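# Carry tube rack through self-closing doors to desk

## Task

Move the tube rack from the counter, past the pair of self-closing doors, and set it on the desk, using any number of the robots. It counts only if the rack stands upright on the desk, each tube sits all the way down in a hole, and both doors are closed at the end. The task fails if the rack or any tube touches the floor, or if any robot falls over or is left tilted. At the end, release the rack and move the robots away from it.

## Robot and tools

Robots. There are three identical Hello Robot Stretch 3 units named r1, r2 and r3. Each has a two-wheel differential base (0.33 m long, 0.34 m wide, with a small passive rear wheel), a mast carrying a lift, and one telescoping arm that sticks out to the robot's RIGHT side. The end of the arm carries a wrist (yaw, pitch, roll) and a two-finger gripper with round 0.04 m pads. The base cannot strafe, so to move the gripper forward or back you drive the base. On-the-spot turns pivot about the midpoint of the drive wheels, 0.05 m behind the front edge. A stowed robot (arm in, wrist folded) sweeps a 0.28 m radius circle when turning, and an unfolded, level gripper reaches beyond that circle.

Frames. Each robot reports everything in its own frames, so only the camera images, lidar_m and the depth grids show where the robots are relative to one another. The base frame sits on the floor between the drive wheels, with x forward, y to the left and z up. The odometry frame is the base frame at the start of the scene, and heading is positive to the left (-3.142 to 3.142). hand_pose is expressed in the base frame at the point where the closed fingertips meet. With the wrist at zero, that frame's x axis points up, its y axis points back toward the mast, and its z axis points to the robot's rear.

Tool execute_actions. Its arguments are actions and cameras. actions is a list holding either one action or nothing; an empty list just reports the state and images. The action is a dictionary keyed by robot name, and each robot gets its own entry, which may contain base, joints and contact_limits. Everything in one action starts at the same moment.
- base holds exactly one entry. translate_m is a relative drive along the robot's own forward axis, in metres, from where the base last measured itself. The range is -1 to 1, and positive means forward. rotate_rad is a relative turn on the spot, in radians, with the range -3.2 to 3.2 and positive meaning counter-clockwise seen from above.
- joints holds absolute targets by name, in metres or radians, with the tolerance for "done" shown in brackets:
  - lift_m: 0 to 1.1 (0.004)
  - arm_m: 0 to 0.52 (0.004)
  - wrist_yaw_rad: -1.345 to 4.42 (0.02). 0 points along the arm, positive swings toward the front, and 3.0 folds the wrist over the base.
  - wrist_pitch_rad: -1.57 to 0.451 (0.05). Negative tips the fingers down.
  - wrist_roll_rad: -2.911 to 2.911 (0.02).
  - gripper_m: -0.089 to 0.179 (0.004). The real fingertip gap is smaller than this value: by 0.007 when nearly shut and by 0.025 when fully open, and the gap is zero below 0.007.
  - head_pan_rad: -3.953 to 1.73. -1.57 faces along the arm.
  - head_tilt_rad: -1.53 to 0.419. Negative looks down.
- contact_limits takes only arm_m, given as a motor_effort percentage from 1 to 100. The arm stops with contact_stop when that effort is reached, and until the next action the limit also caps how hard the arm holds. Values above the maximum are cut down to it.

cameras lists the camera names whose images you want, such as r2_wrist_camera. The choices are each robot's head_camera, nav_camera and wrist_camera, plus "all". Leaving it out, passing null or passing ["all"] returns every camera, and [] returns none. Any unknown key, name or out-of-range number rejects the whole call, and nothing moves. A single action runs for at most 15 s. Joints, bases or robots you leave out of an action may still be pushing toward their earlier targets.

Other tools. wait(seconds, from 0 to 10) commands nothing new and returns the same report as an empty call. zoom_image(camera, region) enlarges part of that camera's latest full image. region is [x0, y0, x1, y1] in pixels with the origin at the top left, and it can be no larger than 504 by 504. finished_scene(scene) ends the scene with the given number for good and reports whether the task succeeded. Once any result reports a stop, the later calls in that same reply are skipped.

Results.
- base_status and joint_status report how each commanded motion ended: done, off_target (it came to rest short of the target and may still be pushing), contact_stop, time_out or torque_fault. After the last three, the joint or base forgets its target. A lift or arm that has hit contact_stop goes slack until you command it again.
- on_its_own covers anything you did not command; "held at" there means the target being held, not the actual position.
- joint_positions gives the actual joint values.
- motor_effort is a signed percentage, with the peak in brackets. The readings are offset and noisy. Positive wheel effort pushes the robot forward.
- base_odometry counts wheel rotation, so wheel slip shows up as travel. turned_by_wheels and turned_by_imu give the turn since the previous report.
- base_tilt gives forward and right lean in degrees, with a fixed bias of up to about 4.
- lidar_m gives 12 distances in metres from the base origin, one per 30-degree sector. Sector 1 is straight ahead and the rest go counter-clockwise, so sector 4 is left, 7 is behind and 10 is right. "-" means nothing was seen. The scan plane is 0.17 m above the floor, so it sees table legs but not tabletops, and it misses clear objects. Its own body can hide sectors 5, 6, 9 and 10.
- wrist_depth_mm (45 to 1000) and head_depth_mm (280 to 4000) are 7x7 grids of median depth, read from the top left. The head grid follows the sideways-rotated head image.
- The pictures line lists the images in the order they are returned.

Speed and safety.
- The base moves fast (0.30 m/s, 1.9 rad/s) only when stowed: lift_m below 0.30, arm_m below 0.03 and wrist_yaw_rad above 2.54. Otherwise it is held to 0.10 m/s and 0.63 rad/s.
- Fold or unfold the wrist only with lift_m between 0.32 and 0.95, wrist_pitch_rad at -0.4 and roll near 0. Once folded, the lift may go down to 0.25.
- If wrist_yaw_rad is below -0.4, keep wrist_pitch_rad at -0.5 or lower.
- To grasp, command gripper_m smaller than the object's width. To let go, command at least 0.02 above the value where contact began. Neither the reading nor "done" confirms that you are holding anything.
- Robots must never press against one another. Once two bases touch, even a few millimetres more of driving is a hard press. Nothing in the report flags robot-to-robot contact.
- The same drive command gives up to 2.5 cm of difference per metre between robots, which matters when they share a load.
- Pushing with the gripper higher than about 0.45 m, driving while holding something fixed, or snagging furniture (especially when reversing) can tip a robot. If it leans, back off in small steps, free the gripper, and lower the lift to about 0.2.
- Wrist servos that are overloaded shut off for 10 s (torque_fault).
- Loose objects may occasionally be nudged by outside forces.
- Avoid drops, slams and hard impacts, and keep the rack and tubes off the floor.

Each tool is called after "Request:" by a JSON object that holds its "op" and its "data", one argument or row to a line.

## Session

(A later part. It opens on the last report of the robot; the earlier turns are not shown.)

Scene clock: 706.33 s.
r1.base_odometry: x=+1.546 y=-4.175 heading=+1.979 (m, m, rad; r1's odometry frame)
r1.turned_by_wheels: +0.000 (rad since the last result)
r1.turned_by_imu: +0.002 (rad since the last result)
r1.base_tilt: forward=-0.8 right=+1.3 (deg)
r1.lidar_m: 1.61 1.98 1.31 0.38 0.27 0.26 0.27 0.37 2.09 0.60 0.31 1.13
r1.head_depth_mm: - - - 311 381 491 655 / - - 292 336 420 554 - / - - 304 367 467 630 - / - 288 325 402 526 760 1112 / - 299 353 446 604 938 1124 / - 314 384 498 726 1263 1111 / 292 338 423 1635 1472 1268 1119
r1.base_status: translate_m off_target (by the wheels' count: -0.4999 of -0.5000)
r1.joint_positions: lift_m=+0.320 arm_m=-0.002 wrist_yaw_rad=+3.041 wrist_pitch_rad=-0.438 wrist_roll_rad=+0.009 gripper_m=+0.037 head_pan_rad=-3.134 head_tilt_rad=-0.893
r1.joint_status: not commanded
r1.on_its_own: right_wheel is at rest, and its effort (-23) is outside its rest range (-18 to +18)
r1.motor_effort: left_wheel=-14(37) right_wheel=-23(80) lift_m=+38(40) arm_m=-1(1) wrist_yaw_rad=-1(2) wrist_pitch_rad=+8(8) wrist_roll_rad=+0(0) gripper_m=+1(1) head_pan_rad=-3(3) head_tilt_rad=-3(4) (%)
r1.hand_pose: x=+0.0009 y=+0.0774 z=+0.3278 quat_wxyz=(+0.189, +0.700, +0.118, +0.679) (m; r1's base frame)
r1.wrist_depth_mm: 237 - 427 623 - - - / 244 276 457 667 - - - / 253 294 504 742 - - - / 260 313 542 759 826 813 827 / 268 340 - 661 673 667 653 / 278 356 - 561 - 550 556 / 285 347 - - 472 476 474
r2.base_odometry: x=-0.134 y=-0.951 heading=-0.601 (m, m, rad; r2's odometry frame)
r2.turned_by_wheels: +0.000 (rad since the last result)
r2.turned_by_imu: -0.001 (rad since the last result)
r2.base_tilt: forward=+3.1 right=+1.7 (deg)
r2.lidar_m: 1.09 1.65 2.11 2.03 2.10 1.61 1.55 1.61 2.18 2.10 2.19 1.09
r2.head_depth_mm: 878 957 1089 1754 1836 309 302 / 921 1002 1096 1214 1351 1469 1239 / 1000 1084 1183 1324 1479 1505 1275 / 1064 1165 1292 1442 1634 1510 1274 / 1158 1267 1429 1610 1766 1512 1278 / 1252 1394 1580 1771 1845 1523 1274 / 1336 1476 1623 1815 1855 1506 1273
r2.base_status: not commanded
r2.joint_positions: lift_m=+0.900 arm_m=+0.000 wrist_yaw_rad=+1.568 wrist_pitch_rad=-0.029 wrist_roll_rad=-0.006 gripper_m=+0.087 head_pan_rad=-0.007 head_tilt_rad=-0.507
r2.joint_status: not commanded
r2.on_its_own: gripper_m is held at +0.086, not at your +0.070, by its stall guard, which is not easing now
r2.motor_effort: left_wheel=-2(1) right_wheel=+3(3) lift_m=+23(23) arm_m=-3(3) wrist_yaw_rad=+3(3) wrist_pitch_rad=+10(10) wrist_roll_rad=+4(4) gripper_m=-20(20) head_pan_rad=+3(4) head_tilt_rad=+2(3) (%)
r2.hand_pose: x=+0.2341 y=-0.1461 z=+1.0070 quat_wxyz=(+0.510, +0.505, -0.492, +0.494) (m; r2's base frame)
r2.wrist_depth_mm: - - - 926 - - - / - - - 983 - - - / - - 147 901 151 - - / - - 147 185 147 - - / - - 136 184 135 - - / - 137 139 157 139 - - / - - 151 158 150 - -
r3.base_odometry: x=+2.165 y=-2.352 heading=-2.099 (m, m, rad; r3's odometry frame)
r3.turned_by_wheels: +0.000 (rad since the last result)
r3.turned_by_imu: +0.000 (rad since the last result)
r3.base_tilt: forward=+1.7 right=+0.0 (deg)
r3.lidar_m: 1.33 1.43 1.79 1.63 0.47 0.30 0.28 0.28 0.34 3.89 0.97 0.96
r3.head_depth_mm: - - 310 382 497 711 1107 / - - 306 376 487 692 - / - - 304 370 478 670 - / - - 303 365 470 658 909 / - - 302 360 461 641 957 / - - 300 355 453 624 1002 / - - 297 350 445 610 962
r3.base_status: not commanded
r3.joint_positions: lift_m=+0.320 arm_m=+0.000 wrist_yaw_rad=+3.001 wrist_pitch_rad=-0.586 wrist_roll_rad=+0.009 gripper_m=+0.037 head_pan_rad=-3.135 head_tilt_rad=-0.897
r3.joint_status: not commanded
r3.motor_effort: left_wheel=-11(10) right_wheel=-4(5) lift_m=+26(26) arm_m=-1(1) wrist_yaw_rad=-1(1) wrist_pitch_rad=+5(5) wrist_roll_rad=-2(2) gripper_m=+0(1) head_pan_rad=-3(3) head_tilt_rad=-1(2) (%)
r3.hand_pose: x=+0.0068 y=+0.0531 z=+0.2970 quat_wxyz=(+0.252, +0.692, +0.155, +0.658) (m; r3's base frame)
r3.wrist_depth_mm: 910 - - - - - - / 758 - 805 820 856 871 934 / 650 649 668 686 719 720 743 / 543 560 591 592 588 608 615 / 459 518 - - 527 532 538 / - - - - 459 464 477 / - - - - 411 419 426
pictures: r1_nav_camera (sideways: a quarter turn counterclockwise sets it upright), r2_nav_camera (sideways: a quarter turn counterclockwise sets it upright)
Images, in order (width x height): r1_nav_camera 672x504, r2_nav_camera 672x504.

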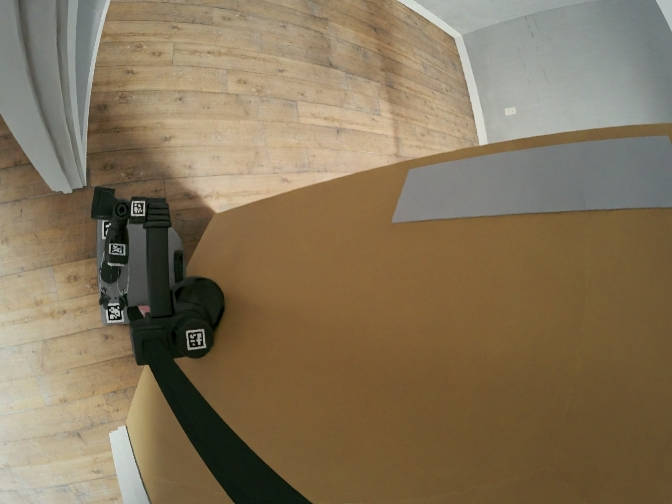

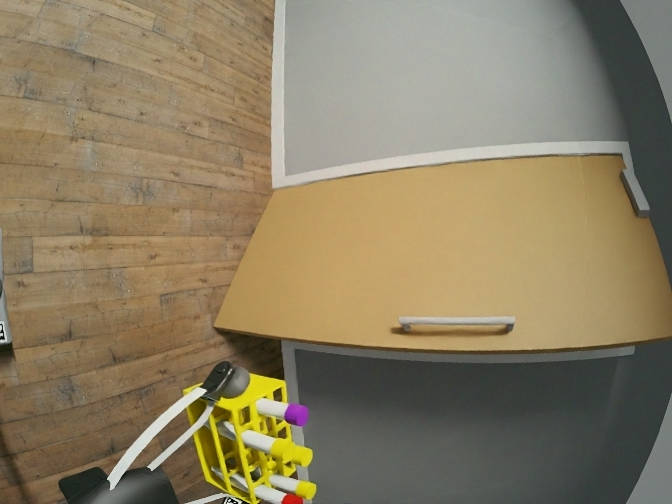

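Request:
{"op": "execute_actions", "data": {
  "actions": [
    {"r1": {"base": {"rotate_rad": -0.38}}}
  ],
  "cameras": []
}}

Request:
{"op": "execute_actions", "data": {
  "actions": [
    {"r1": {"base": {"translate_m": -0.3}}}
  ],
  "cameras": []
}}

Request:
{"op": "execute_actions", "data": {
  "actions": [
    {"r1": {"base": {"rotate_rad": -0.43}}}
  ],
  "cameras": []
}}

Request:
{"op": "execute_actions", "data": {
  "actions": [
    {"r1": {"base": {"translate_m": -0.3}}}
  ],
  "cameras": []
}}

Request:
{"op": "execute_actions", "data": {
  "actions": [
    {"r1": {"base": {"rotate_rad": -0.77}}}
  ],
  "cameras": []
}}

Request:
{"op": "execute_actions", "data": {
  "actions": [
    {"r1": {"base": {"translate_m": -0.07}}}
  ],
  "cameras": ["r1_nav_camera", "r2_nav_camera", "r2_head_camera"]
}}

Scene clock: 729.73 s.
r1.base_odometry: x=+1.546 y=-4.175 heading=+1.599 (m, m, rad; r1's odometry frame)
r1.turned_by_wheels: -0.379 (rad since the last result)
r1.turned_by_imu: -0.383 (rad since the last result)
r1.base_tilt: forward=-0.7 right=+1.3 (deg)
r1.lidar_m: 1.28 1.69 1.69 0.63 0.34 0.28 0.28 0.30 0.48 1.99 0.31 0.32
r1.head_depth_mm: - - 290 333 422 579 847 / - - 294 341 435 598 - / - - 295 350 447 618 - / - - 300 359 463 657 943 / - - 302 367 479 689 1068 / - - 305 377 495 726 1079 / - - 311 387 513 765 1121
r1.base_status: done
r1.joint_positions: lift_m=+0.320 arm_m=-0.002 wrist_yaw_rad=+3.041 wrist_pitch_rad=-0.438 wrist_roll_rad=+0.009 gripper_m=+0.037 head_pan_rad=-3.134 head_tilt_rad=-0.893
r1.joint_status: not commanded
r1.on_its_own: right_wheel is at rest, and its effort (-39) is outside its rest range (-18 to +18)
r1.motor_effort: left_wheel=-7(8) right_wheel=-39(49) lift_m=+38(38) arm_m=-1(1) wrist_yaw_rad=+0(0) wrist_pitch_rad=+7(7) wrist_roll_rad=+1(0) gripper_m=+1(1) head_pan_rad=-3(2) head_tilt_rad=-3(3) (%)
r1.hand_pose: x=+0.0009 y=+0.0774 z=+0.3278 quat_wxyz=(+0.189, +0.700, +0.118, +0.679) (m; r1's base frame)
r1.wrist_depth_mm: 321 - - - - - - / 321 397 - - - - - / 322 402 - - - - - / 324 427 799 833 820 804 817 / 328 460 - 662 676 652 661 / 326 459 - 560 - 551 550 / 330 432 - - 466 479 477
r2.base_odometry: x=-0.134 y=-0.951 heading=-0.601 (m, m, rad; r2's odometry frame)
r2.turned_by_wheels: +0.000 (rad since the last result)
r2.turned_by_imu: -0.001 (rad since the last result)
r2.base_tilt: forward=+3.2 right=+1.6 (deg)
r2.lidar_m: 1.08 1.65 2.11 2.04 2.12 1.61 1.55 1.61 2.18 2.11 2.19 1.07
r2.head_depth_mm: 864 947 1508 1754 1837 310 302 / 913 978 1082 1188 1331 1472 1236 / 983 1067 1171 1293 1446 1506 1270 / 1057 1157 1281 1443 1639 1519 1285 / 1144 1270 1413 1609 1751 1510 1281 / 1248 1398 1568 1769 1859 1509 1275 / 1337 1476 1626 1811 1867 1510 1275
r2.base_status: not commanded
r2.joint_positions: lift_m=+0.900 arm_m=+0.000 wrist_yaw_rad=+1.568 wrist_pitch_rad=-0.029 wrist_roll_rad=-0.006 gripper_m=+0.087 head_pan_rad=-0.007 head_tilt_rad=-0.507
r2.joint_status: not commanded
r2.on_its_own: gripper_m is held at +0.086, not at your +0.070, by its stall guard, which is not easing now
r2.motor_effort: left_wheel=-1(2) right_wheel=+3(3) lift_m=+23(23) arm_m=-3(3) wrist_yaw_rad=+3(3) wrist_pitch_rad=+10(10) wrist_roll_rad=+4(4) gripper_m=-20(20) head_pan_rad=+4(3) head_tilt_rad=+3(3) (%)
r2.hand_pose: x=+0.2341 y=-0.1461 z=+1.0070 quat_wxyz=(+0.510, +0.505, -0.492, +0.494) (m; r2's base frame)
r2.wrist_depth_mm: - - - 925 - - - / - - - 923 - - - / - - 148 944 151 - - / - - 148 185 147 - - / - - 135 184 136 - - / - 137 139 156 139 - - / - - 151 159 150 - -
r3.base_odometry: x=+2.165 y=-2.352 heading=-2.099 (m, m, rad; r3's odometry frame)
r3.turned_by_wheels: +0.000 (rad since the last result)
r3.turned_by_imu: +0.000 (rad since the last result)
r3.base_tilt: forward=+1.7 right=+0.1 (deg)
r3.lidar_m: 1.34 1.43 1.79 1.63 0.47 0.30 0.28 0.28 0.34 3.88 0.97 0.96
r3.head_depth_mm: - - 310 382 496 711 1108 / - - 306 376 488 692 - / - - 303 371 478 671 - / - - 303 366 470 656 911 / - - 302 361 461 640 957 / - - 300 355 453 626 1002 / - - 296 350 445 609 962
r3.base_status: not commanded
r3.joint_positions: lift_m=+0.320 arm_m=+0.000 wrist_yaw_rad=+3.001 wrist_pitch_rad=-0.586 wrist_roll_rad=+0.009 gripper_m=+0.037 head_pan_rad=-3.135 head_tilt_rad=-0.897
r3.joint_status: not commanded
r3.motor_effort: left_wheel=-11(10) right_wheel=-4(5) lift_m=+26(26) arm_m=-1(1) wrist_yaw_rad=-1(0) wrist_pitch_rad=+5(5) wrist_roll_rad=-2(2) gripper_m=-1(1) head_pan_rad=-3(3) head_tilt_rad=-1(2) (%)
r3.hand_pose: x=+0.0068 y=+0.0531 z=+0.2970 quat_wxyz=(+0.252, +0.692, +0.155, +0.658) (m; r3's base frame)
r3.wrist_depth_mm: 946 - - - - - - / 745 - 804 814 838 858 900 / 640 652 679 683 695 731 724 / 540 564 577 581 597 615 626 / 454 509 - - 519 522 537 / - - - - 467 459 466 / - - - - 404 416 424
pictures: none
No camera images: the call's "cameras" was empty. Leave "cameras" out to get every camera's image.

Scene clock: 733.73 s.
r1.base_odometry: x=+1.554 y=-4.475 heading=+1.599 (m, m, rad; r1's odometry frame)
r1.turned_by_wheels: +0.000 (rad since the last result)
r1.turned_by_imu: +0.000 (rad since the last result)
r1.base_tilt: forward=-0.7 right=+1.3 (deg)
r1.lidar_m: 0.65 1.97 0.67 0.32 0.26 0.26 0.28 0.44 2.91 2.14 1.26 0.56
r1.head_depth_mm: - - - 313 377 474 613 / - - 297 346 426 553 - / - 288 320 387 491 661 - / - 301 355 441 579 849 1119 / 290 328 399 512 708 1189 1127 / 305 362 453 612 1429 1265 1112 / 334 408 1484 1588 1481 1272 1118
r1.base_status: done
r1.joint_positions: lift_m=+0.320 arm_m=-0.002 wrist_yaw_rad=+3.041 wrist_pitch_rad=-0.438 wrist_roll_rad=+0.009 gripper_m=+0.037 head_pan_rad=-3.134 head_tilt_rad=-0.893
r1.joint_status: not commanded
r1.on_its_own: right_wheel is at rest, and its effort (-23) is outside its rest range (-18 to +18)
r1.motor_effort: left_wheel=-5(26) right_wheel=-23(42) lift_m=+38(38) arm_m=-1(1) wrist_yaw_rad=+0(1) wrist_pitch_rad=+8(7) wrist_roll_rad=+0(0) gripper_m=+0(1) head_pan_rad=-2(3) head_tilt_rad=-4(3) (%)
r1.hand_pose: x=+0.0009 y=+0.0774 z=+0.3278 quat_wxyz=(+0.189, +0.700, +0.118, +0.679) (m; r1's base frame)
r1.wrist_depth_mm: 218 - 354 477 - - - / 227 252 382 518 - - - / 235 272 412 565 - - - / 246 289 450 628 808 823 809 / 256 311 - 635 675 660 652 / 268 335 - 550 - 542 554 / 279 332 - - 469 478 475
r2.base_odometry: x=-0.134 y=-0.951 heading=-0.601 (m, m, rad; r2's odometry frame)
r2.turned_by_wheels: +0.000 (rad since the last result)
r2.turned_by_imu: -0.001 (rad since the last result)
r2.base_tilt: forward=+3.3 right=+1.6 (deg)
r2.lidar_m: 0.76 1.65 2.11 2.03 2.11 1.60 1.55 1.61 2.18 2.10 2.18 1.66
r2.head_depth_mm: 3207 3371 1645 1798 1836 310 302 / 2802 2980 3238 2405 1841 1510 1238 / - - 3200 2388 1571 1464 1276 / - - 3176 2282 1539 1407 1250 / 622 684 775 906 1116 1396 1285 / 660 881 1118 1733 1785 1518 1284 / 1330 1467 1608 1826 1861 1512 1274
r2.base_status: not commanded
r2.joint_positions: lift_m=+0.900 arm_m=+0.000 wrist_yaw_rad=+1.568 wrist_pitch_rad=-0.029 wrist_roll_rad=-0.006 gripper_m=+0.087 head_pan_rad=-0.007 head_tilt_rad=-0.507
r2.joint_status: not commanded
r2.on_its_own: gripper_m is held at +0.086, not at your +0.070, by its stall guard, which is not easing now
r2.motor_effort: left_wheel=-2(2) right_wheel=+3(3) lift_m=+24(23) arm_m=-3(3) wrist_yaw_rad=+4(3) wrist_pitch_rad=+10(10) wrist_roll_rad=+4(3) gripper_m=-20(19) head_pan_rad=+4(5) head_tilt_rad=+2(3) (%)
r2.hand_pose: x=+0.2341 y=-0.1461 z=+1.0070 quat_wxyz=(+0.510, +0.505, -0.492, +0.494) (m; r2's base frame)
r2.wrist_depth_mm: - - - - - - - / - - - - - - - / - - 147 - 151 - - / - - 147 186 146 - - / - - 136 185 136 - - / - 136 140 158 140 - - / - - 151 158 149 - -
r3.base_odometry: x=+2.165 y=-2.352 heading=-2.099 (m, m, rad; r3's odometry frame)
r3.turned_by_wheels: +0.000 (rad since the last result)
r3.turned_by_imu: +0.000 (rad since the last result)
r3.base_tilt: forward=+1.7 right=+0.1 (deg)
r3.lidar_m: 1.34 1.43 1.78 1.63 0.47 0.30 0.28 0.28 0.34 3.87 0.97 0.96
r3.head_depth_mm: - - 310 382 496 710 1109 / - - 306 376 488 691 - / - - 304 371 478 671 - / - - 303 365 470 657 910 / - - 302 360 461 640 957 / - - 300 355 453 626 1002 / - - 296 350 445 609 964
r3.base_status: not commanded
r3.joint_positions: lift_m=+0.320 arm_m=+0.000 wrist_yaw_rad=+3.001 wrist_pitch_rad=-0.586 wrist_roll_rad=+0.009 gripper_m=+0.037 head_pan_rad=-3.135 head_tilt_rad=-0.897
r3.joint_status: not commanded
r3.motor_effort: left_wheel=-11(11) right_wheel=-4(4) lift_m=+26(26) arm_m=-1(1) wrist_yaw_rad=-1(1) wrist_pitch_rad=+5(4) wrist_roll_rad=-2(2) gripper_m=+0(0) head_pan_rad=-2(3) head_tilt_rad=-2(2) (%)
r3.hand_pose: x=+0.0068 y=+0.0531 z=+0.2970 quat_wxyz=(+0.252, +0.692, +0.155, +0.658) (m; r3's base frame)
r3.wrist_depth_mm: 923 - - - - - - / 789 - 801 799 855 870 872 / 645 649 682 698 702 730 735 / 557 562 584 591 607 605 618 / 461 504 - - 518 523 531 / - - - - 460 467 463 / - - - - 412 417 428
pictures: none
No camera images: the call's "cameras" was empty. Leave "cameras" out to get every camera's image.

Scene clock: 735.40 s.
r1.base_odometry: x=+1.554 y=-4.475 heading=+1.170 (m, m, rad; r1's odometry frame)
r1.turned_by_wheels: -0.429 (rad since the last result)
r1.turned_by_imu: -0.436 (rad since the last result)
r1.base_tilt: forward=-0.7 right=+1.3 (deg)
r1.lidar_m: 0.56 1.67 2.07 0.54 0.31 0.27 0.27 0.32 1.22 2.67 2.11 0.95
r1.head_depth_mm: - - 286 322 404 542 773 / - - 290 336 425 577 - / - - 297 350 449 611 - / - - 302 367 477 681 992 / - - 309 384 507 745 1095 / - 286 322 404 540 821 1112 / - 290 336 426 581 1208 1114
r1.base_status: done
r1.joint_positions: lift_m=+0.320 arm_m=-0.002 wrist_yaw_rad=+3.041 wrist_pitch_rad=-0.438 wrist_roll_rad=+0.009 gripper_m=+0.037 head_pan_rad=-3.134 head_tilt_rad=-0.893
r1.joint_status: not commanded
r1.on_its_own: right_wheel is at rest, and its effort (-31) is outside its rest range (-18 to +18)
r1.motor_effort: left_wheel=-2(8) right_wheel=-31(45) lift_m=+38(38) arm_m=-1(1) wrist_yaw_rad=+0(0) wrist_pitch_rad=+7(7) wrist_roll_rad=+0(1) gripper_m=+1(1) head_pan_rad=-2(2) head_tilt_rad=-4(3) (%)
r1.hand_pose: x=+0.0009 y=+0.0774 z=+0.3278 quat_wxyz=(+0.189, +0.700, +0.118, +0.679) (m; r1's base frame)
r1.wrist_depth_mm: 284 - - - - - - / 289 345 - - - - - / 294 355 969 - - - - / 298 384 780 838 800 825 823 / 301 408 - 674 675 670 655 / 304 415 - 558 - 554 551 / 307 399 - - 471 470 475
r2.base_odometry: x=-0.134 y=-0.951 heading=-0.601 (m, m, rad; r2's odometry frame)
r2.turned_by_wheels: +0.000 (rad since the last result)
r2.turned_by_imu: +0.000 (rad since the last result)
r2.base_tilt: forward=+3.2 right=+1.6 (deg)
r2.lidar_m: 0.75 1.65 2.12 2.03 2.11 1.61 1.55 1.62 2.18 2.10 2.19 1.66
r2.head_depth_mm: 3241 3413 1646 1813 1857 310 302 / 2829 2994 3182 2389 1832 1498 1246 / - - 3179 2386 1603 1485 1272 / - - 3194 2119 1567 1439 1239 / 624 682 744 853 980 1270 1247 / 678 782 886 1702 1802 1499 1274 / 1303 1469 1624 1805 1855 1515 1275
r2.base_status: not commanded
r2.joint_positions: lift_m=+0.900 arm_m=+0.000 wrist_yaw_rad=+1.568 wrist_pitch_rad=-0.029 wrist_roll_rad=-0.006 gripper_m=+0.087 head_pan_rad=-0.007 head_tilt_rad=-0.507
r2.joint_status: not commanded
r2.on_its_own: gripper_m is held at +0.086, not at your +0.070, by its stall guard, which is not easing now
r2.motor_effort: left_wheel=-2(2) right_wheel=+3(2) lift_m=+24(24) arm_m=-3(3) wrist_yaw_rad=+3(4) wrist_pitch_rad=+10(10) wrist_roll_rad=+4(4) gripper_m=-20(20) head_pan_rad=+5(4) head_tilt_rad=+4(2) (%)
r2.hand_pose: x=+0.2341 y=-0.1461 z=+1.0070 quat_wxyz=(+0.510, +0.505, -0.492, +0.494) (m; r2's base frame)
r2.wrist_depth_mm: - - - - - - - / - - - - - - - / - - 146 - 152 - - / - - 147 186 147 - - / - - 135 183 136 - - / - 137 139 158 139 - - / - - 151 159 150 - -
r3.base_odometry: x=+2.165 y=-2.352 heading=-2.099 (m, m, rad; r3's odometry frame)
r3.turned_by_wheels: +0.000 (rad since the last result)
r3.turned_by_imu: +0.000 (rad since the last result)
r3.base_tilt: forward=+1.7 right=+0.1 (deg)
r3.lidar_m: 1.33 1.43 1.79 1.63 0.47 0.30 0.28 0.28 0.34 3.87 0.97 0.96
r3.head_depth_mm: - - 310 382 497 711 1105 / - - 306 376 488 693 - / - - 303 371 478 670 - / - - 303 365 469 656 910 / - - 302 360 461 640 957 / - - 299 355 453 625 1000 / - - 297 350 445 610 965
r3.base_status: not commanded
r3.joint_positions: lift_m=+0.320 arm_m=+0.000 wrist_yaw_rad=+3.001 wrist_pitch_rad=-0.586 wrist_roll_rad=+0.009 gripper_m=+0.037 head_pan_rad=-3.135 head_tilt_rad=-0.897
r3.joint_status: not commanded
r3.motor_effort: left_wheel=-10(11) right_wheel=-5(5) lift_m=+26(26) arm_m=-1(1) wrist_yaw_rad=-1(0) wrist_pitch_rad=+5(5) wrist_roll_rad=-2(2) gripper_m=+0(1) head_pan_rad=-2(2) head_tilt_rad=-2(2) (%)
r3.hand_pose: x=+0.0068 y=+0.0531 z=+0.2970 quat_wxyz=(+0.252, +0.692, +0.155, +0.658) (m; r3's base frame)
r3.wrist_depth_mm: 906 - - - - - - / 769 - 827 830 813 852 907 / 656 649 664 697 689 728 737 / 538 558 581 599 596 613 612 / 457 513 - - 532 535 534 / - - - - 452 463 472 / - - - - 413 419 421
pictures: none
No camera images: the call's "cameras" was empty. Leave "cameras" out to get every camera's image.

Scene clock: 739.50 s.
r1.base_odometry: x=+1.437 y=-4.751 heading=+1.170 (m, m, rad; r1's odometry frame)
r1.turned_by_wheels: +0.000 (rad since the last result)
r1.turned_by_imu: +0.000 (rad since the last result)
r1.base_tilt: forward=-0.7 right=+1.3 (deg)
r1.lidar_m: 0.86 2.06 0.51 0.29 0.25 0.25 0.29 0.50 1.06 2.82 2.35 1.45
r1.head_depth_mm: - - 289 316 377 467 588 / - - 301 356 435 560 - / - 294 338 408 517 699 - / 287 321 384 478 635 934 1143 / 306 363 443 575 869 1236 1122 / 341 415 550 1709 1482 1272 1112 / 404 2776 2167 1756 1480 1283 1121
r1.base_status: done
r1.joint_positions: lift_m=+0.320 arm_m=-0.002 wrist_yaw_rad=+3.041 wrist_pitch_rad=-0.438 wrist_roll_rad=+0.009 gripper_m=+0.037 head_pan_rad=-3.134 head_tilt_rad=-0.893
r1.joint_status: not commanded
r1.motor_effort: left_wheel=+0(23) right_wheel=-14(39) lift_m=+38(39) arm_m=-1(1) wrist_yaw_rad=+0(1) wrist_pitch_rad=+8(8) wrist_roll_rad=+0(0) gripper_m=+1(1) head_pan_rad=-3(2) head_tilt_rad=-3(2) (%)
r1.hand_pose: x=+0.0009 y=+0.0774 z=+0.3278 quat_wxyz=(+0.189, +0.700, +0.118, +0.679) (m; r1's base frame)
r1.wrist_depth_mm: 209 - 316 405 - - - / 218 240 342 442 - - - / 226 258 372 479 - - - / 239 277 405 538 828 819 816 / 250 299 - 586 678 660 663 / 262 323 - 559 - 555 554 / 277 323 - - 475 476 481
r2.base_odometry: x=-0.134 y=-0.951 heading=-0.601 (m, m, rad; r2's odometry frame)
r2.turned_by_wheels: +0.000 (rad since the last result)
r2.turned_by_imu: -0.001 (rad since the last result)
r2.base_tilt: forward=+3.2 right=+1.6 (deg)
r2.lidar_m: 1.06 0.86 2.12 2.03 2.12 1.61 1.55 1.62 2.18 2.10 2.19 1.66
r2.head_depth_mm: 3158 3378 1647 1806 1843 309 301 / 2794 3004 3235 2381 1838 1503 1251 / - - 3157 2426 1857 1505 1276 / - - 3409 2392 1826 1503 1274 / 3375 3773 3431 2404 1522 1364 1267 / 1381 3585 2875 1658 1484 1347 1277 / 1117 1137 1199 1247 1295 1389 1284
r2.base_status: not commanded
r2.joint_positions: lift_m=+0.900 arm_m=+0.000 wrist_yaw_rad=+1.568 wrist_pitch_rad=-0.029 wrist_roll_rad=-0.006 gripper_m=+0.087 head_pan_rad=-0.007 head_tilt_rad=-0.507
r2.joint_status: not commanded
r2.on_its_own: gripper_m is held at +0.086, not at your +0.070, by its stall guard, which is not easing now
r2.motor_effort: left_wheel=-2(1) right_wheel=+3(3) lift_m=+23(23) arm_m=-3(3) wrist_yaw_rad=+3(3) wrist_pitch_rad=+10(10) wrist_roll_rad=+4(3) gripper_m=-20(20) head_pan_rad=+3(3) head_tilt_rad=+4(2) (%)
r2.hand_pose: x=+0.2341 y=-0.1461 z=+1.0070 quat_wxyz=(+0.510, +0.505, -0.492, +0.494) (m; r2's base frame)
r2.wrist_depth_mm: 745 911 - - - - - / 726 - - - - - - / 740 - 146 - 152 - - / 742 - 147 186 147 - - / 758 882 135 184 136 - - / 747 136 139 157 139 - - / 718 - 151 159 150 - -
r3.base_odometry: x=+2.165 y=-2.352 heading=-2.099 (m, m, rad; r3's odometry frame)
r3.turned_by_wheels: +0.000 (rad since the last result)
r3.turned_by_imu: +0.000 (rad since the last result)
r3.base_tilt: forward=+1.6 right=+0.0 (deg)
r3.lidar_m: 1.33 1.44 1.79 1.63 0.47 0.30 0.28 0.28 0.34 3.88 0.97 0.96
r3.head_depth_mm: - - 309 382 497 710 1109 / - - 306 376 487 691 - / - - 303 371 478 671 - / - - 303 365 470 658 911 / - - 302 360 461 641 957 / - - 300 355 453 624 1000 / - - 297 350 445 608 962
r3.base_status: not commanded
r3.joint_positions: lift_m=+0.320 arm_m=+0.000 wrist_yaw_rad=+3.001 wrist_pitch_rad=-0.586 wrist_roll_rad=+0.009 gripper_m=+0.037 head_pan_rad=-3.135 head_tilt_rad=-0.897
r3.joint_status: not commanded
r3.motor_effort: left_wheel=-10(10) right_wheel=-4(5) lift_m=+26(26) arm_m=-1(1) wrist_yaw_rad=-1(1) wrist_pitch_rad=+5(5) wrist_roll_rad=-2(2) gripper_m=+0(1) head_pan_rad=-4(3) head_tilt_rad=-1(2) (%)
r3.hand_pose: x=+0.0068 y=+0.0531 z=+0.2970 quat_wxyz=(+0.252, +0.692, +0.155, +0.658) (m; r3's base frame)
r3.wrist_depth_mm: 928 - - - - - - / 763 - 788 816 834 862 876 / 656 651 669 672 698 715 739 / 536 563 590 592 587 608 624 / 464 510 - - 523 523 543 / - - - - 460 467 472 / - - - - 413 416 424
pictures: none
No camera images: the call's "cameras" was empty. Leave "cameras" out to get every camera's image.

Scene clock: 741.70 s.
r1.base_odometry: x=+1.437 y=-4.751 heading=+0.400 (m, m, rad; r1's odometry frame)
r1.turned_by_wheels: -0.770 (rad since the last result)
r1.turned_by_imu: -0.784 (rad since the last result)
r1.base_tilt: forward=-0.8 right=+1.2 (deg)
r1.lidar_m: 2.31 0.86 0.87 2.20 0.37 0.28 0.28 0.29 0.42 1.13 1.06 2.53
r1.head_depth_mm: - - 295 345 445 618 942 / - - 297 348 447 627 - / - - 295 351 452 633 - / - - 297 354 457 643 916 / - - 299 356 461 652 1035 / - - 300 360 466 664 1060 / - - 302 362 471 675 1065
r1.base_status: done
r1.joint_positions: lift_m=+0.320 arm_m=-0.002 wrist_yaw_rad=+3.041 wrist_pitch_rad=-0.438 wrist_roll_rad=+0.009 gripper_m=+0.037 head_pan_rad=-3.134 head_tilt_rad=-0.893
r1.joint_status: not commanded
r1.on_its_own: right_wheel is at rest, and its effort (-19) is outside its rest range (-18 to +18)
r1.motor_effort: left_wheel=-1(9) right_wheel=-19(38) lift_m=+39(38) arm_m=-1(1) wrist_yaw_rad=+0(0) wrist_pitch_rad=+8(8) wrist_roll_rad=+0(0) gripper_m=+0(0) head_pan_rad=-2(2) head_tilt_rad=-3(3) (%)
r1.hand_pose: x=+0.0009 y=+0.0774 z=+0.3278 quat_wxyz=(+0.189, +0.700, +0.118, +0.679) (m; r1's base frame)
r1.wrist_depth_mm: 363 - - - - - 692 / 360 456 - - - - 756 / 359 459 - - - 973 831 / 353 489 835 816 810 812 832 / 353 511 - 662 684 654 654 / 350 509 - 561 - 555 549 / 347 475 - - 470 477 467
r2.base_odometry: x=-0.134 y=-0.951 heading=-0.601 (m, m, rad; r2's odometry frame)
r2.turned_by_wheels: +0.000 (rad since the last result)
r2.turned_by_imu: +0.000 (rad since the last result)
r2.base_tilt: forward=+3.2 right=+1.7 (deg)
r2.lidar_m: 1.06 0.90 2.11 2.03 2.11 1.60 1.55 1.61 2.17 2.10 2.19 1.66
r2.head_depth_mm: 3162 3419 1647 1792 1850 310 302 / 2820 3038 3190 2372 1864 1502 1239 / - - 3183 2377 1840 1508 1263 / - - 3381 2394 1863 1509 1277 / 3443 3795 3421 2393 1578 1402 1269 / 886 1415 1486 1342 1214 1393 1270 / 1213 1255 1303 1316 1394 1404 1266
r2.base_status: not commanded
r2.joint_positions: lift_m=+0.900 arm_m=+0.000 wrist_yaw_rad=+1.568 wrist_pitch_rad=-0.029 wrist_roll_rad=-0.006 gripper_m=+0.087 head_pan_rad=-0.007 head_tilt_rad=-0.507
r2.joint_status: not commanded
r2.on_its_own: gripper_m is held at +0.086, not at your +0.070, by its stall guard, which is not easing now
r2.motor_effort: left_wheel=-2(2) right_wheel=+3(3) lift_m=+23(23) arm_m=-3(3) wrist_yaw_rad=+3(3) wrist_pitch_rad=+10(10) wrist_roll_rad=+4(4) gripper_m=-20(19) head_pan_rad=+3(3) head_tilt_rad=+3(3) (%)
r2.hand_pose: x=+0.2341 y=-0.1461 z=+1.0070 quat_wxyz=(+0.510, +0.505, -0.492, +0.494) (m; r2's base frame)
r2.wrist_depth_mm: 764 - - - - - - / 775 - - - - - - / 768 - 146 - 152 - - / 785 - 147 186 146 - - / 803 947 135 184 136 - - / 786 136 139 157 139 - - / 767 - 152 158 150 - -
r3.base_odometry: x=+2.165 y=-2.352 heading=-2.099 (m, m, rad; r3's odometry frame)
r3.turned_by_wheels: +0.000 (rad since the last result)
r3.turned_by_imu: +0.000 (rad since the last result)
r3.base_tilt: forward=+1.8 right=-0.1 (deg)
r3.lidar_m: 1.33 1.43 1.79 1.63 0.47 0.30 0.28 0.28 0.34 3.87 0.97 0.96
r3.head_depth_mm: - - 310 381 498 709 1112 / - - 306 376 487 694 - / - - 303 371 479 672 - / - - 303 365 470 657 909 / - - 302 361 462 641 956 / - - 300 355 453 625 1001 / - - 297 350 445 609 963
r3.base_status: not commanded
r3.joint_positions: lift_m=+0.320 arm_m=+0.000 wrist_yaw_rad=+3.001 wrist_pitch_rad=-0.586 wrist_roll_rad=+0.009 gripper_m=+0.037 head_pan_rad=-3.135 head_tilt_rad=-0.897
r3.joint_status: not commanded
r3.motor_effort: left_wheel=-10(11) right_wheel=-5(5) lift_m=+26(26) arm_m=-1(1) wrist_yaw_rad=-1(1) wrist_pitch_rad=+5(5) wrist_roll_rad=-2(1) gripper_m=+0(0) head_pan_rad=-3(3) head_tilt_rad=-2(1) (%)
r3.hand_pose: x=+0.0068 y=+0.0531 z=+0.2970 quat_wxyz=(+0.252, +0.692, +0.155, +0.658) (m; r3's base frame)
r3.wrist_depth_mm: 933 - - - - - - / 764 - 816 839 860 881 914 / 644 635 684 682 692 695 727 / 542 560 589 582 608 610 608 / 457 511 - - 528 521 531 / - - - - 459 462 473 / - - - - 410 420 422
pictures: none
No camera images: the call's "cameras" was empty. Leave "cameras" out to get every camera's image.

Scene clock: 743.33 s.
r1.base_odometry: x=+1.373 y=-4.778 heading=+0.400 (m, m, rad; r1's odometry frame)
r1.turned_by_wheels: +0.000 (rad since the last result)
r1.turned_by_imu: -0.001 (rad since the last result)
r1.base_tilt: forward=-0.6 right=+1.3 (deg)
r1.lidar_m: 2.33 0.87 0.88 2.21 0.36 0.28 0.28 0.29 0.43 1.13 1.07 2.54
r1.head_depth_mm: - - 294 344 440 611 918 / - - 297 349 446 623 - / - - 296 352 454 631 - / - - 299 357 462 651 925 / - - 301 361 468 663 1056 / - - 301 366 477 679 1077 / - - 304 371 484 700 1079
r1.base_status: translate_m off_target (by the wheels' count: -0.0693 of -0.0700)
r1.joint_positions: lift_m=+0.320 arm_m=-0.002 wrist_yaw_rad=+3.042 wrist_pitch_rad=-0.438 wrist_roll_rad=+0.009 gripper_m=+0.037 head_pan_rad=-3.135 head_tilt_rad=-0.894
r1.joint_status: not commanded
r1.on_its_own: left_wheel is at rest, and its effort (-82) is outside its rest range (-18 to +18); right_wheel is at rest, and its effort (-100) is outside its rest range (-18 to +18)
r1.motor_effort: left_wheel=-82(90) right_wheel=-100(100) lift_m=+38(38) arm_m=+0(0) wrist_yaw_rad=+0(1) wrist_pitch_rad=+8(8) wrist_roll_rad=+0(0) gripper_m=+0(0) head_pan_rad=-2(2) head_tilt_rad=-3(3) (%)
r1.hand_pose: x=+0.0008 y=+0.0774 z=+0.3278 quat_wxyz=(+0.189, +0.700, +0.118, +0.679) (m; r1's base frame)
r1.wrist_depth_mm: 350 - - - - - 703 / 350 435 - - - - 757 / 348 438 - - - 945 840 / 347 467 807 820 819 828 810 / 346 500 - 669 677 659 655 / 343 496 - 563 - 550 549 / 342 460 - - 471 476 473
r2.base_odometry: x=-0.134 y=-0.951 heading=-0.601 (m, m, rad; r2's odometry frame)
r2.turned_by_wheels: +0.000 (rad since the last result)
r2.turned_by_imu: +0.000 (rad since the last result)
r2.base_tilt: forward=+3.3 right=+1.6 (deg)
r2.lidar_m: 1.06 0.92 2.12 2.04 2.11 1.61 1.55 1.62 2.18 2.10 2.18 1.66
r2.head_depth_mm: 3181 3396 1639 1802 1836 309 302 / 2798 3015 3164 2372 1838 1497 1240 / - - 3168 2374 1844 1508 1269 / - - 3395 2386 1865 1498 1265 / 3353 3694 3359 2390 1565 1423 1270 / 867 1415 1496 1341 1218 1395 1283 / 1214 1265 1310 1344 1428 1433 1283
r2.base_status: not commanded
r2.joint_positions: lift_m=+0.900 arm_m=+0.000 wrist_yaw_rad=+1.568 wrist_pitch_rad=-0.029 wrist_roll_rad=-0.006 gripper_m=+0.087 head_pan_rad=-0.007 head_tilt_rad=-0.507
r2.joint_status: not commanded
r2.on_its_own: gripper_m is held at +0.086, not at your +0.070, by its stall guard, which is not easing now
r2.motor_effort: left_wheel=-2(2) right_wheel=+3(3) lift_m=+24(23) arm_m=-3(3) wrist_yaw_rad=+3(3) wrist_pitch_rad=+10(10) wrist_roll_rad=+3(4) gripper_m=-20(20) head_pan_rad=+4(4) head_tilt_rad=+3(3) (%)
r2.hand_pose: x=+0.2341 y=-0.1461 z=+1.0070 quat_wxyz=(+0.510, +0.505, -0.492, +0.494) (m; r2's base frame)
r2.wrist_depth_mm: 776 - - - - - - / 796 - - - - - - / 807 - 147 - 152 - - / 806 - 147 186 146 - - / 792 963 135 184 136 - - / 803 137 139 156 140 - - / 774 - 151 159 149 - -
r3.base_odometry: x=+2.165 y=-2.352 heading=-2.099 (m, m, rad; r3's odometry frame)
r3.turned_by_wheels: +0.000 (rad since the last result)
r3.turned_by_imu: +0.000 (rad since the last result)
r3.base_tilt: forward=+1.7 right=+0.1 (deg)
r3.lidar_m: 1.34 1.43 1.79 1.63 0.47 0.30 0.28 0.28 0.34 3.89 0.96 0.96
r3.head_depth_mm: - - 310 382 496 711 1110 / - - 306 375 487 692 - / - - 303 370 478 671 - / - - 303 365 469 658 913 / - - 302 360 461 641 957 / - - 300 355 453 625 1002 / - - 296 350 445 609 961
r3.base_status: not commanded
r3.joint_positions: lift_m=+0.320 arm_m=+0.000 wrist_yaw_rad=+3.001 wrist_pitch_rad=-0.586 wrist_roll_rad=+0.009 gripper_m=+0.037 head_pan_rad=-3.135 head_tilt_rad=-0.897
r3.joint_status: not commanded
r3.motor_effort: left_wheel=-10(11) right_wheel=-4(5) lift_m=+26(26) arm_m=-1(1) wrist_yaw_rad=-1(1) wrist_pitch_rad=+4(5) wrist_roll_rad=-2(1) gripper_m=-2(0) head_pan_rad=-4(3) head_tilt_rad=-2(2) (%)
r3.hand_pose: x=+0.0068 y=+0.0531 z=+0.2970 quat_wxyz=(+0.252, +0.692, +0.155, +0.658) (m; r3's base frame)
r3.wrist_depth_mm: 903 - - - - - - / 776 - 809 867 861 898 900 / 649 646 672 673 705 694 741 / 548 559 580 584 597 616 629 / 459 502 - - 524 523 537 / - - - - 464 466 464 / - - - - 410 415 421
pictures: r1_nav_camera (sideways: a quarter turn counterclockwise sets it upright), r2_head_camera (sideways: a quarter turn clockwise sets it upright), r2_nav_camera (sideways: a quarter turn counterclockwise sets it upright)
Images, in order (width x height): r1_nav_camera 672x504, r2_head_camera 896x504, r2_nav_camera 672x504.

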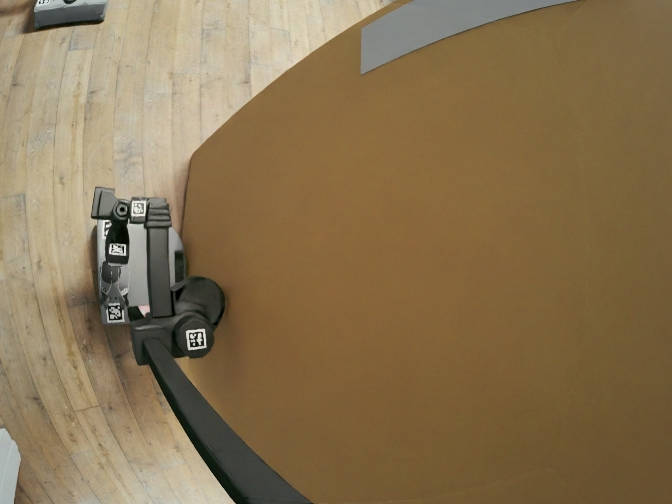

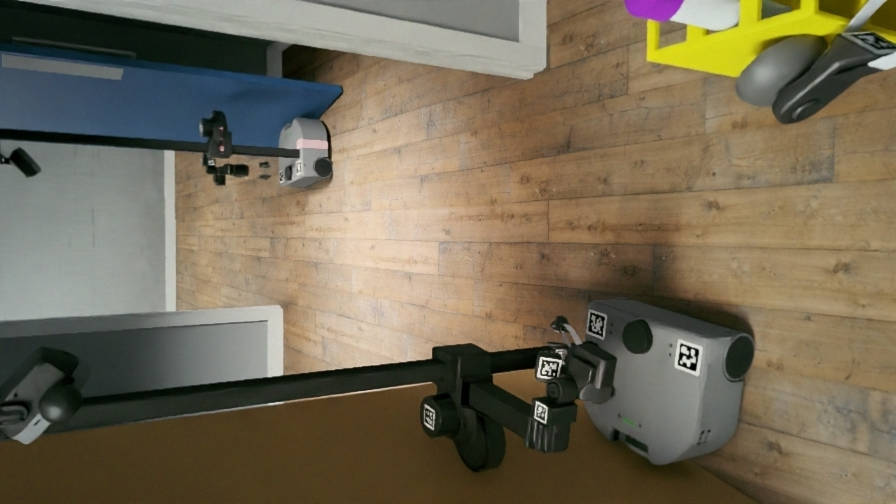

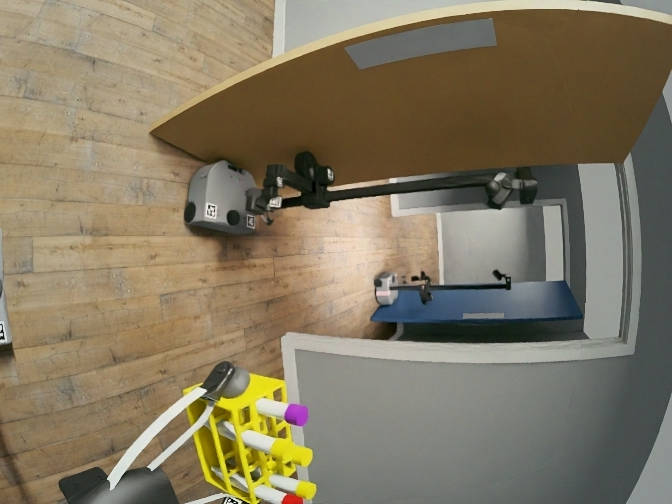

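Request:
{"op": "execute_actions", "data": {
  "actions": []
}}

Scene clock: 759.63 s.
r1.base_odometry: x=+1.373 y=-4.778 heading=+0.400 (m, m, rad; r1's odometry frame)
r1.turned_by_wheels: +0.000 (rad since the last result)
r1.turned_by_imu: +0.001 (rad since the last result)
r1.base_tilt: forward=-0.7 right=+1.3 (deg)
r1.lidar_m: 2.33 0.88 0.88 2.20 0.36 0.28 0.28 0.30 0.43 1.13 1.06 2.54
r1.head_depth_mm: - - 294 345 439 610 920 / - - 297 348 447 624 - / - - 296 352 453 633 - / - - 298 356 461 652 927 / - - 301 361 468 667 1050 / - - 301 366 474 681 1077 / - - 303 370 483 696 1082
r1.base_status: translate_m off_target (by the wheels' count: -0.0693 of -0.0700)
r1.joint_positions: lift_m=+0.320 arm_m=-0.002 wrist_yaw_rad=+3.042 wrist_pitch_rad=-0.438 wrist_roll_rad=+0.009 gripper_m=+0.037 head_pan_rad=-3.135 head_tilt_rad=-0.894
r1.joint_status: not commanded
r1.on_its_own: left_wheel is at rest, and its effort (-82) is outside its rest range (-18 to +18); right_wheel is at rest, and its effort (-100) is outside its rest range (-18 to +18)
r1.motor_effort: left_wheel=-82(90) right_wheel=-100(100) lift_m=+38(38) arm_m=-1(0) wrist_yaw_rad=+1(1) wrist_pitch_rad=+7(8) wrist_roll_rad=+0(0) gripper_m=+1(0) head_pan_rad=-2(2) head_tilt_rad=-2(3) (%)
r1.hand_pose: x=+0.0008 y=+0.0774 z=+0.3278 quat_wxyz=(+0.189, +0.700, +0.118, +0.679) (m; r1's base frame)
r1.wrist_depth_mm: 350 - - - - - 696 / 350 439 - - - - 763 / 348 442 - - - 975 842 / 344 472 834 827 827 810 814 / 345 498 - 667 683 656 655 / 345 497 - 546 - 552 546 / 341 460 - - 473 477 470
r2.base_odometry: x=-0.134 y=-0.951 heading=-0.601 (m, m, rad; r2's odometry frame)
r2.turned_by_wheels: +0.000 (rad since the last result)
r2.turned_by_imu: -0.001 (rad since the last result)
r2.base_tilt: forward=+3.2 right=+1.6 (deg)
r2.lidar_m: 1.06 0.91 2.12 2.03 2.11 1.61 1.55 1.62 2.18 2.11 2.19 1.66
r2.head_depth_mm: 3145 3373 1654 1798 1833 309 302 / 2797 3008 3157 2353 1844 1510 1240 / - - 3205 2361 1841 1507 1273 / - - 3366 2397 1846 1499 1276 / 3421 3667 3428 2412 1577 1424 1260 / 865 1416 1499 1342 1216 1416 1276 / 1216 1261 1316 1336 1419 1421 1273
r2.base_status: not commanded
r2.joint_positions: lift_m=+0.900 arm_m=+0.000 wrist_yaw_rad=+1.568 wrist_pitch_rad=-0.029 wrist_roll_rad=-0.006 gripper_m=+0.087 head_pan_rad=-0.007 head_tilt_rad=-0.507
r2.joint_status: not commanded
r2.on_its_own: gripper_m is held at +0.086, not at your +0.070, by its stall guard, which is not easing now
r2.motor_effort: left_wheel=-1(2) right_wheel=+3(3) lift_m=+24(23) arm_m=-3(3) wrist_yaw_rad=+3(3) wrist_pitch_rad=+10(10) wrist_roll_rad=+3(4) gripper_m=-20(20) head_pan_rad=+4(4) head_tilt_rad=+3(3) (%)
r2.hand_pose: x=+0.2341 y=-0.1461 z=+1.0070 quat_wxyz=(+0.510, +0.505, -0.492, +0.494) (m; r2's base frame)
r2.wrist_depth_mm: 788 - - - - - - / 778 - - - - - - / 800 - 147 - 151 - - / 803 - 147 186 147 - - / 802 966 136 183 136 - - / 791 136 139 158 139 - - / 784 - 151 159 149 - -
r3.base_odometry: x=+2.165 y=-2.352 heading=-2.099 (m, m, rad; r3's odometry frame)
r3.turned_by_wheels: +0.000 (rad since the last result)
r3.turned_by_imu: +0.000 (rad since the last result)
r3.base_tilt: forward=+1.7 right=+0.0 (deg)
r3.lidar_m: 1.33 1.43 1.79 1.63 0.46 0.30 0.28 0.28 0.34 3.89 0.97 0.96
r3.head_depth_mm: - - 310 382 498 711 1110 / - - 306 376 488 690 - / - - 303 370 479 670 - / - - 302 365 470 656 911 / - - 302 360 460 640 956 / - - 300 356 453 625 997 / - - 297 351 445 609 959
r3.base_status: not commanded
r3.joint_positions: lift_m=+0.320 arm_m=+0.000 wrist_yaw_rad=+3.001 wrist_pitch_rad=-0.586 wrist_roll_rad=+0.009 gripper_m=+0.037 head_pan_rad=-3.135 head_tilt_rad=-0.897
r3.joint_status: not commanded
r3.motor_effort: left_wheel=-10(11) right_wheel=-4(5) lift_m=+26(26) arm_m=-1(1) wrist_yaw_rad=-1(1) wrist_pitch_rad=+5(5) wrist_roll_rad=-2(1) gripper_m=+0(0) head_pan_rad=-3(3) head_tilt_rad=-2(2) (%)
r3.hand_pose: x=+0.0068 y=+0.0531 z=+0.2970 quat_wxyz=(+0.252, +0.692, +0.155, +0.658) (m; r3's base frame)
r3.wrist_depth_mm: 910 - - - - - - / 775 - 806 809 855 879 926 / 636 639 672 682 700 716 726 / 548 554 582 581 605 604 626 / 457 513 - - 519 537 542 / - - - - 457 465 477 / - - - - 410 420 423
pictures: r1_head_camera (sideways: a quarter turn clockwise sets it upright), r1_nav_camera (sideways: a quarter turn counterclockwise sets it upright), r1_wrist_camera, r2_head_camera (sideways: a quarter turn clockwise sets it upright), r2_nav_camera (sideways: a quarter turn counterclockwise sets it upright), r2_wrist_camera, r3_head_camera (sideways: a quarter turn clockwise sets it upright), r3_nav_camera (sideways: a quarter turn counterclockwise sets it upright), r3_wrist_camera
Images, in order (width x height): r1_head_camera 896x504, r1_nav_camera 672x504, r1_wrist_camera 644x364, r2_head_camera 896x504, r2_nav_camera 672x504, r2_wrist_camera 644x364, r3_head_camera 896x504, r3_nav_camera 672x504, r3_wrist_camera 644x364.

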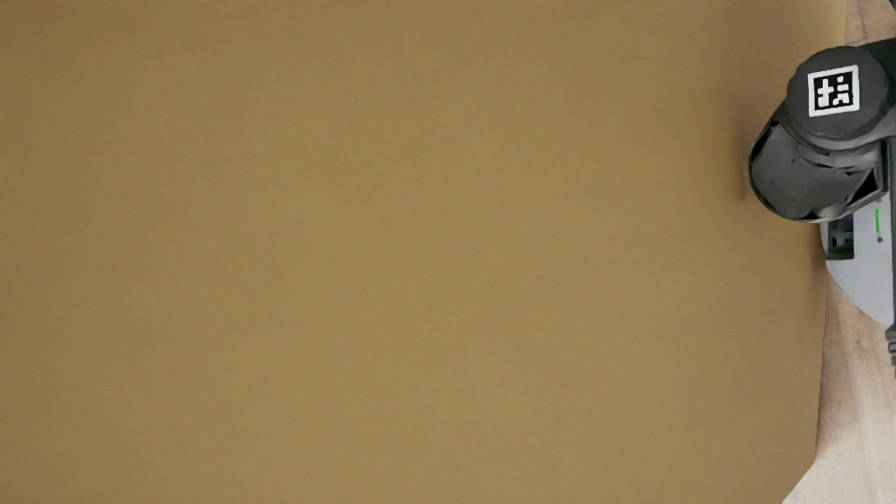

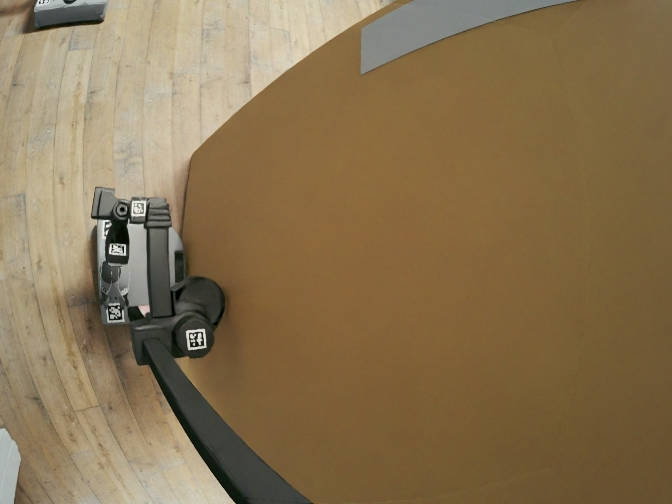

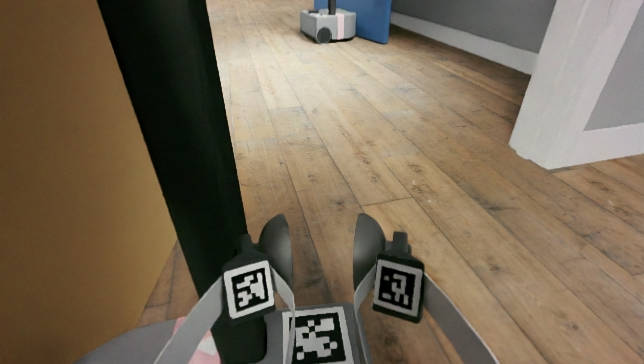

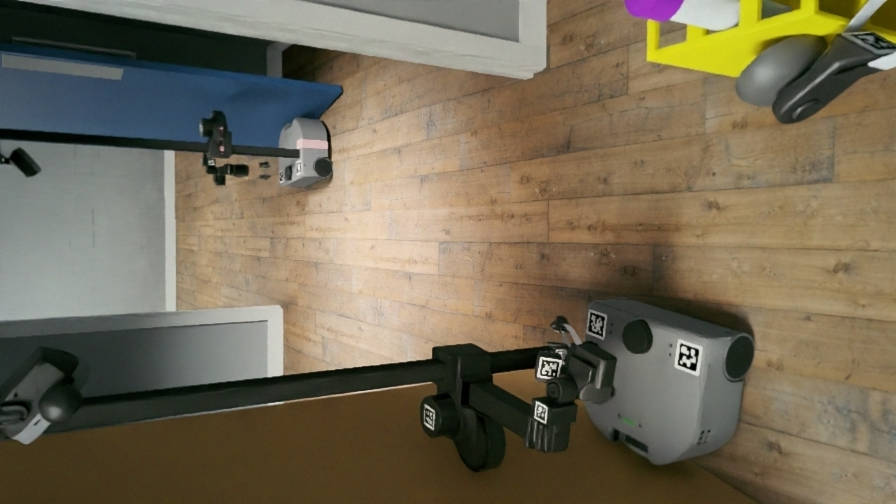

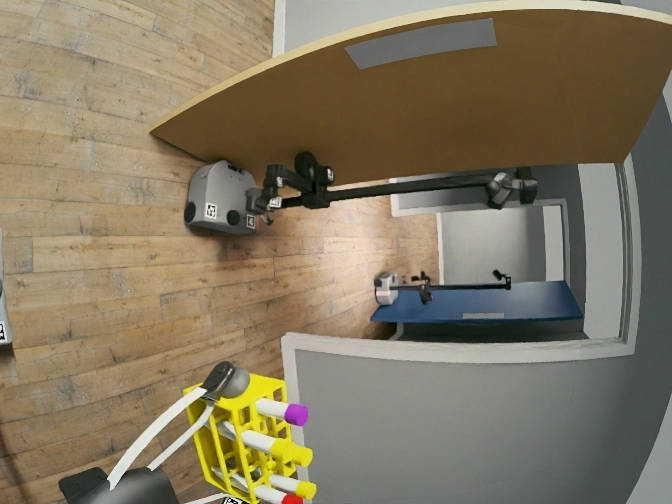

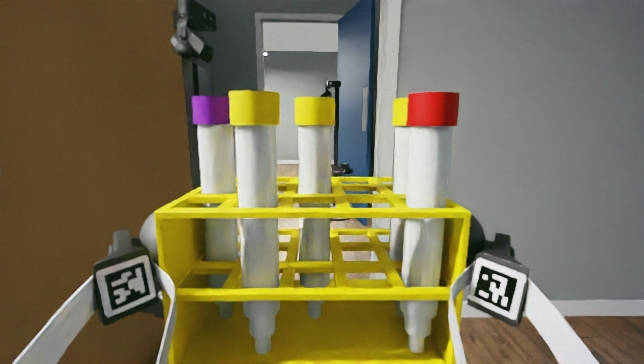

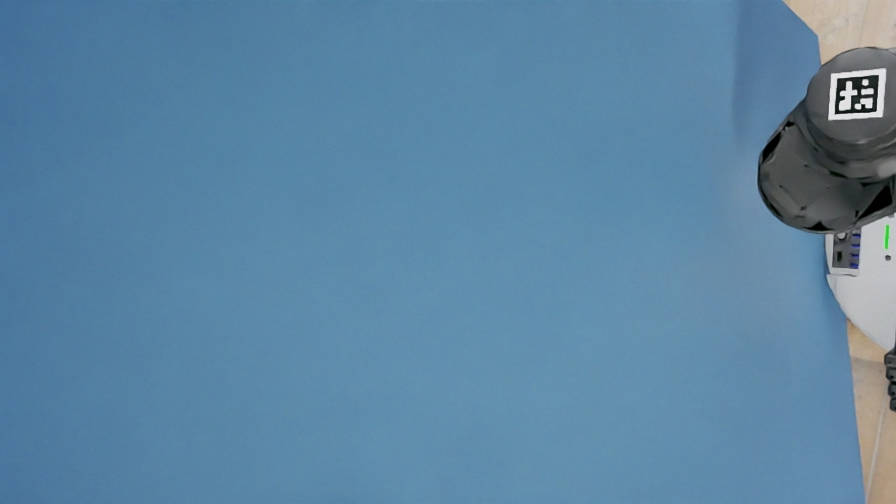

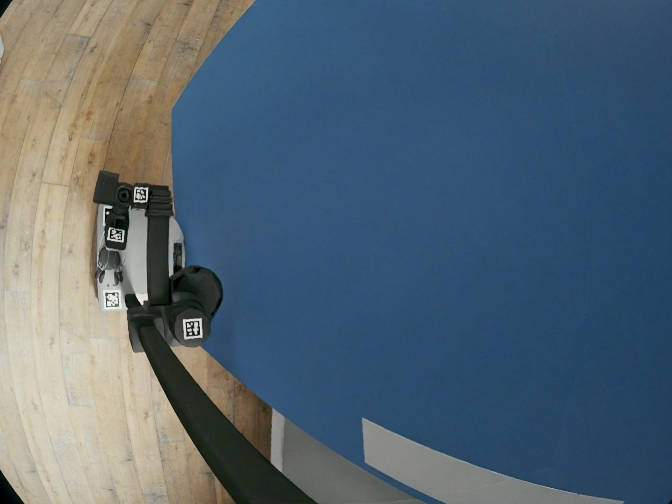

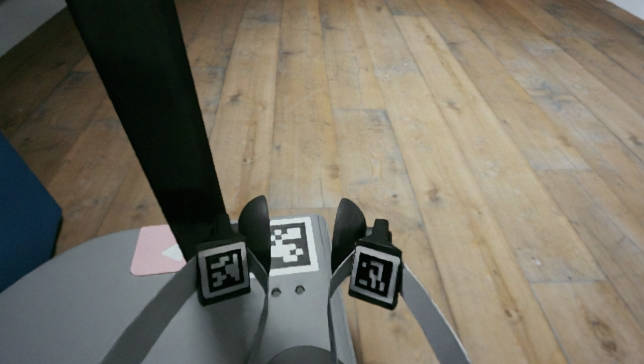

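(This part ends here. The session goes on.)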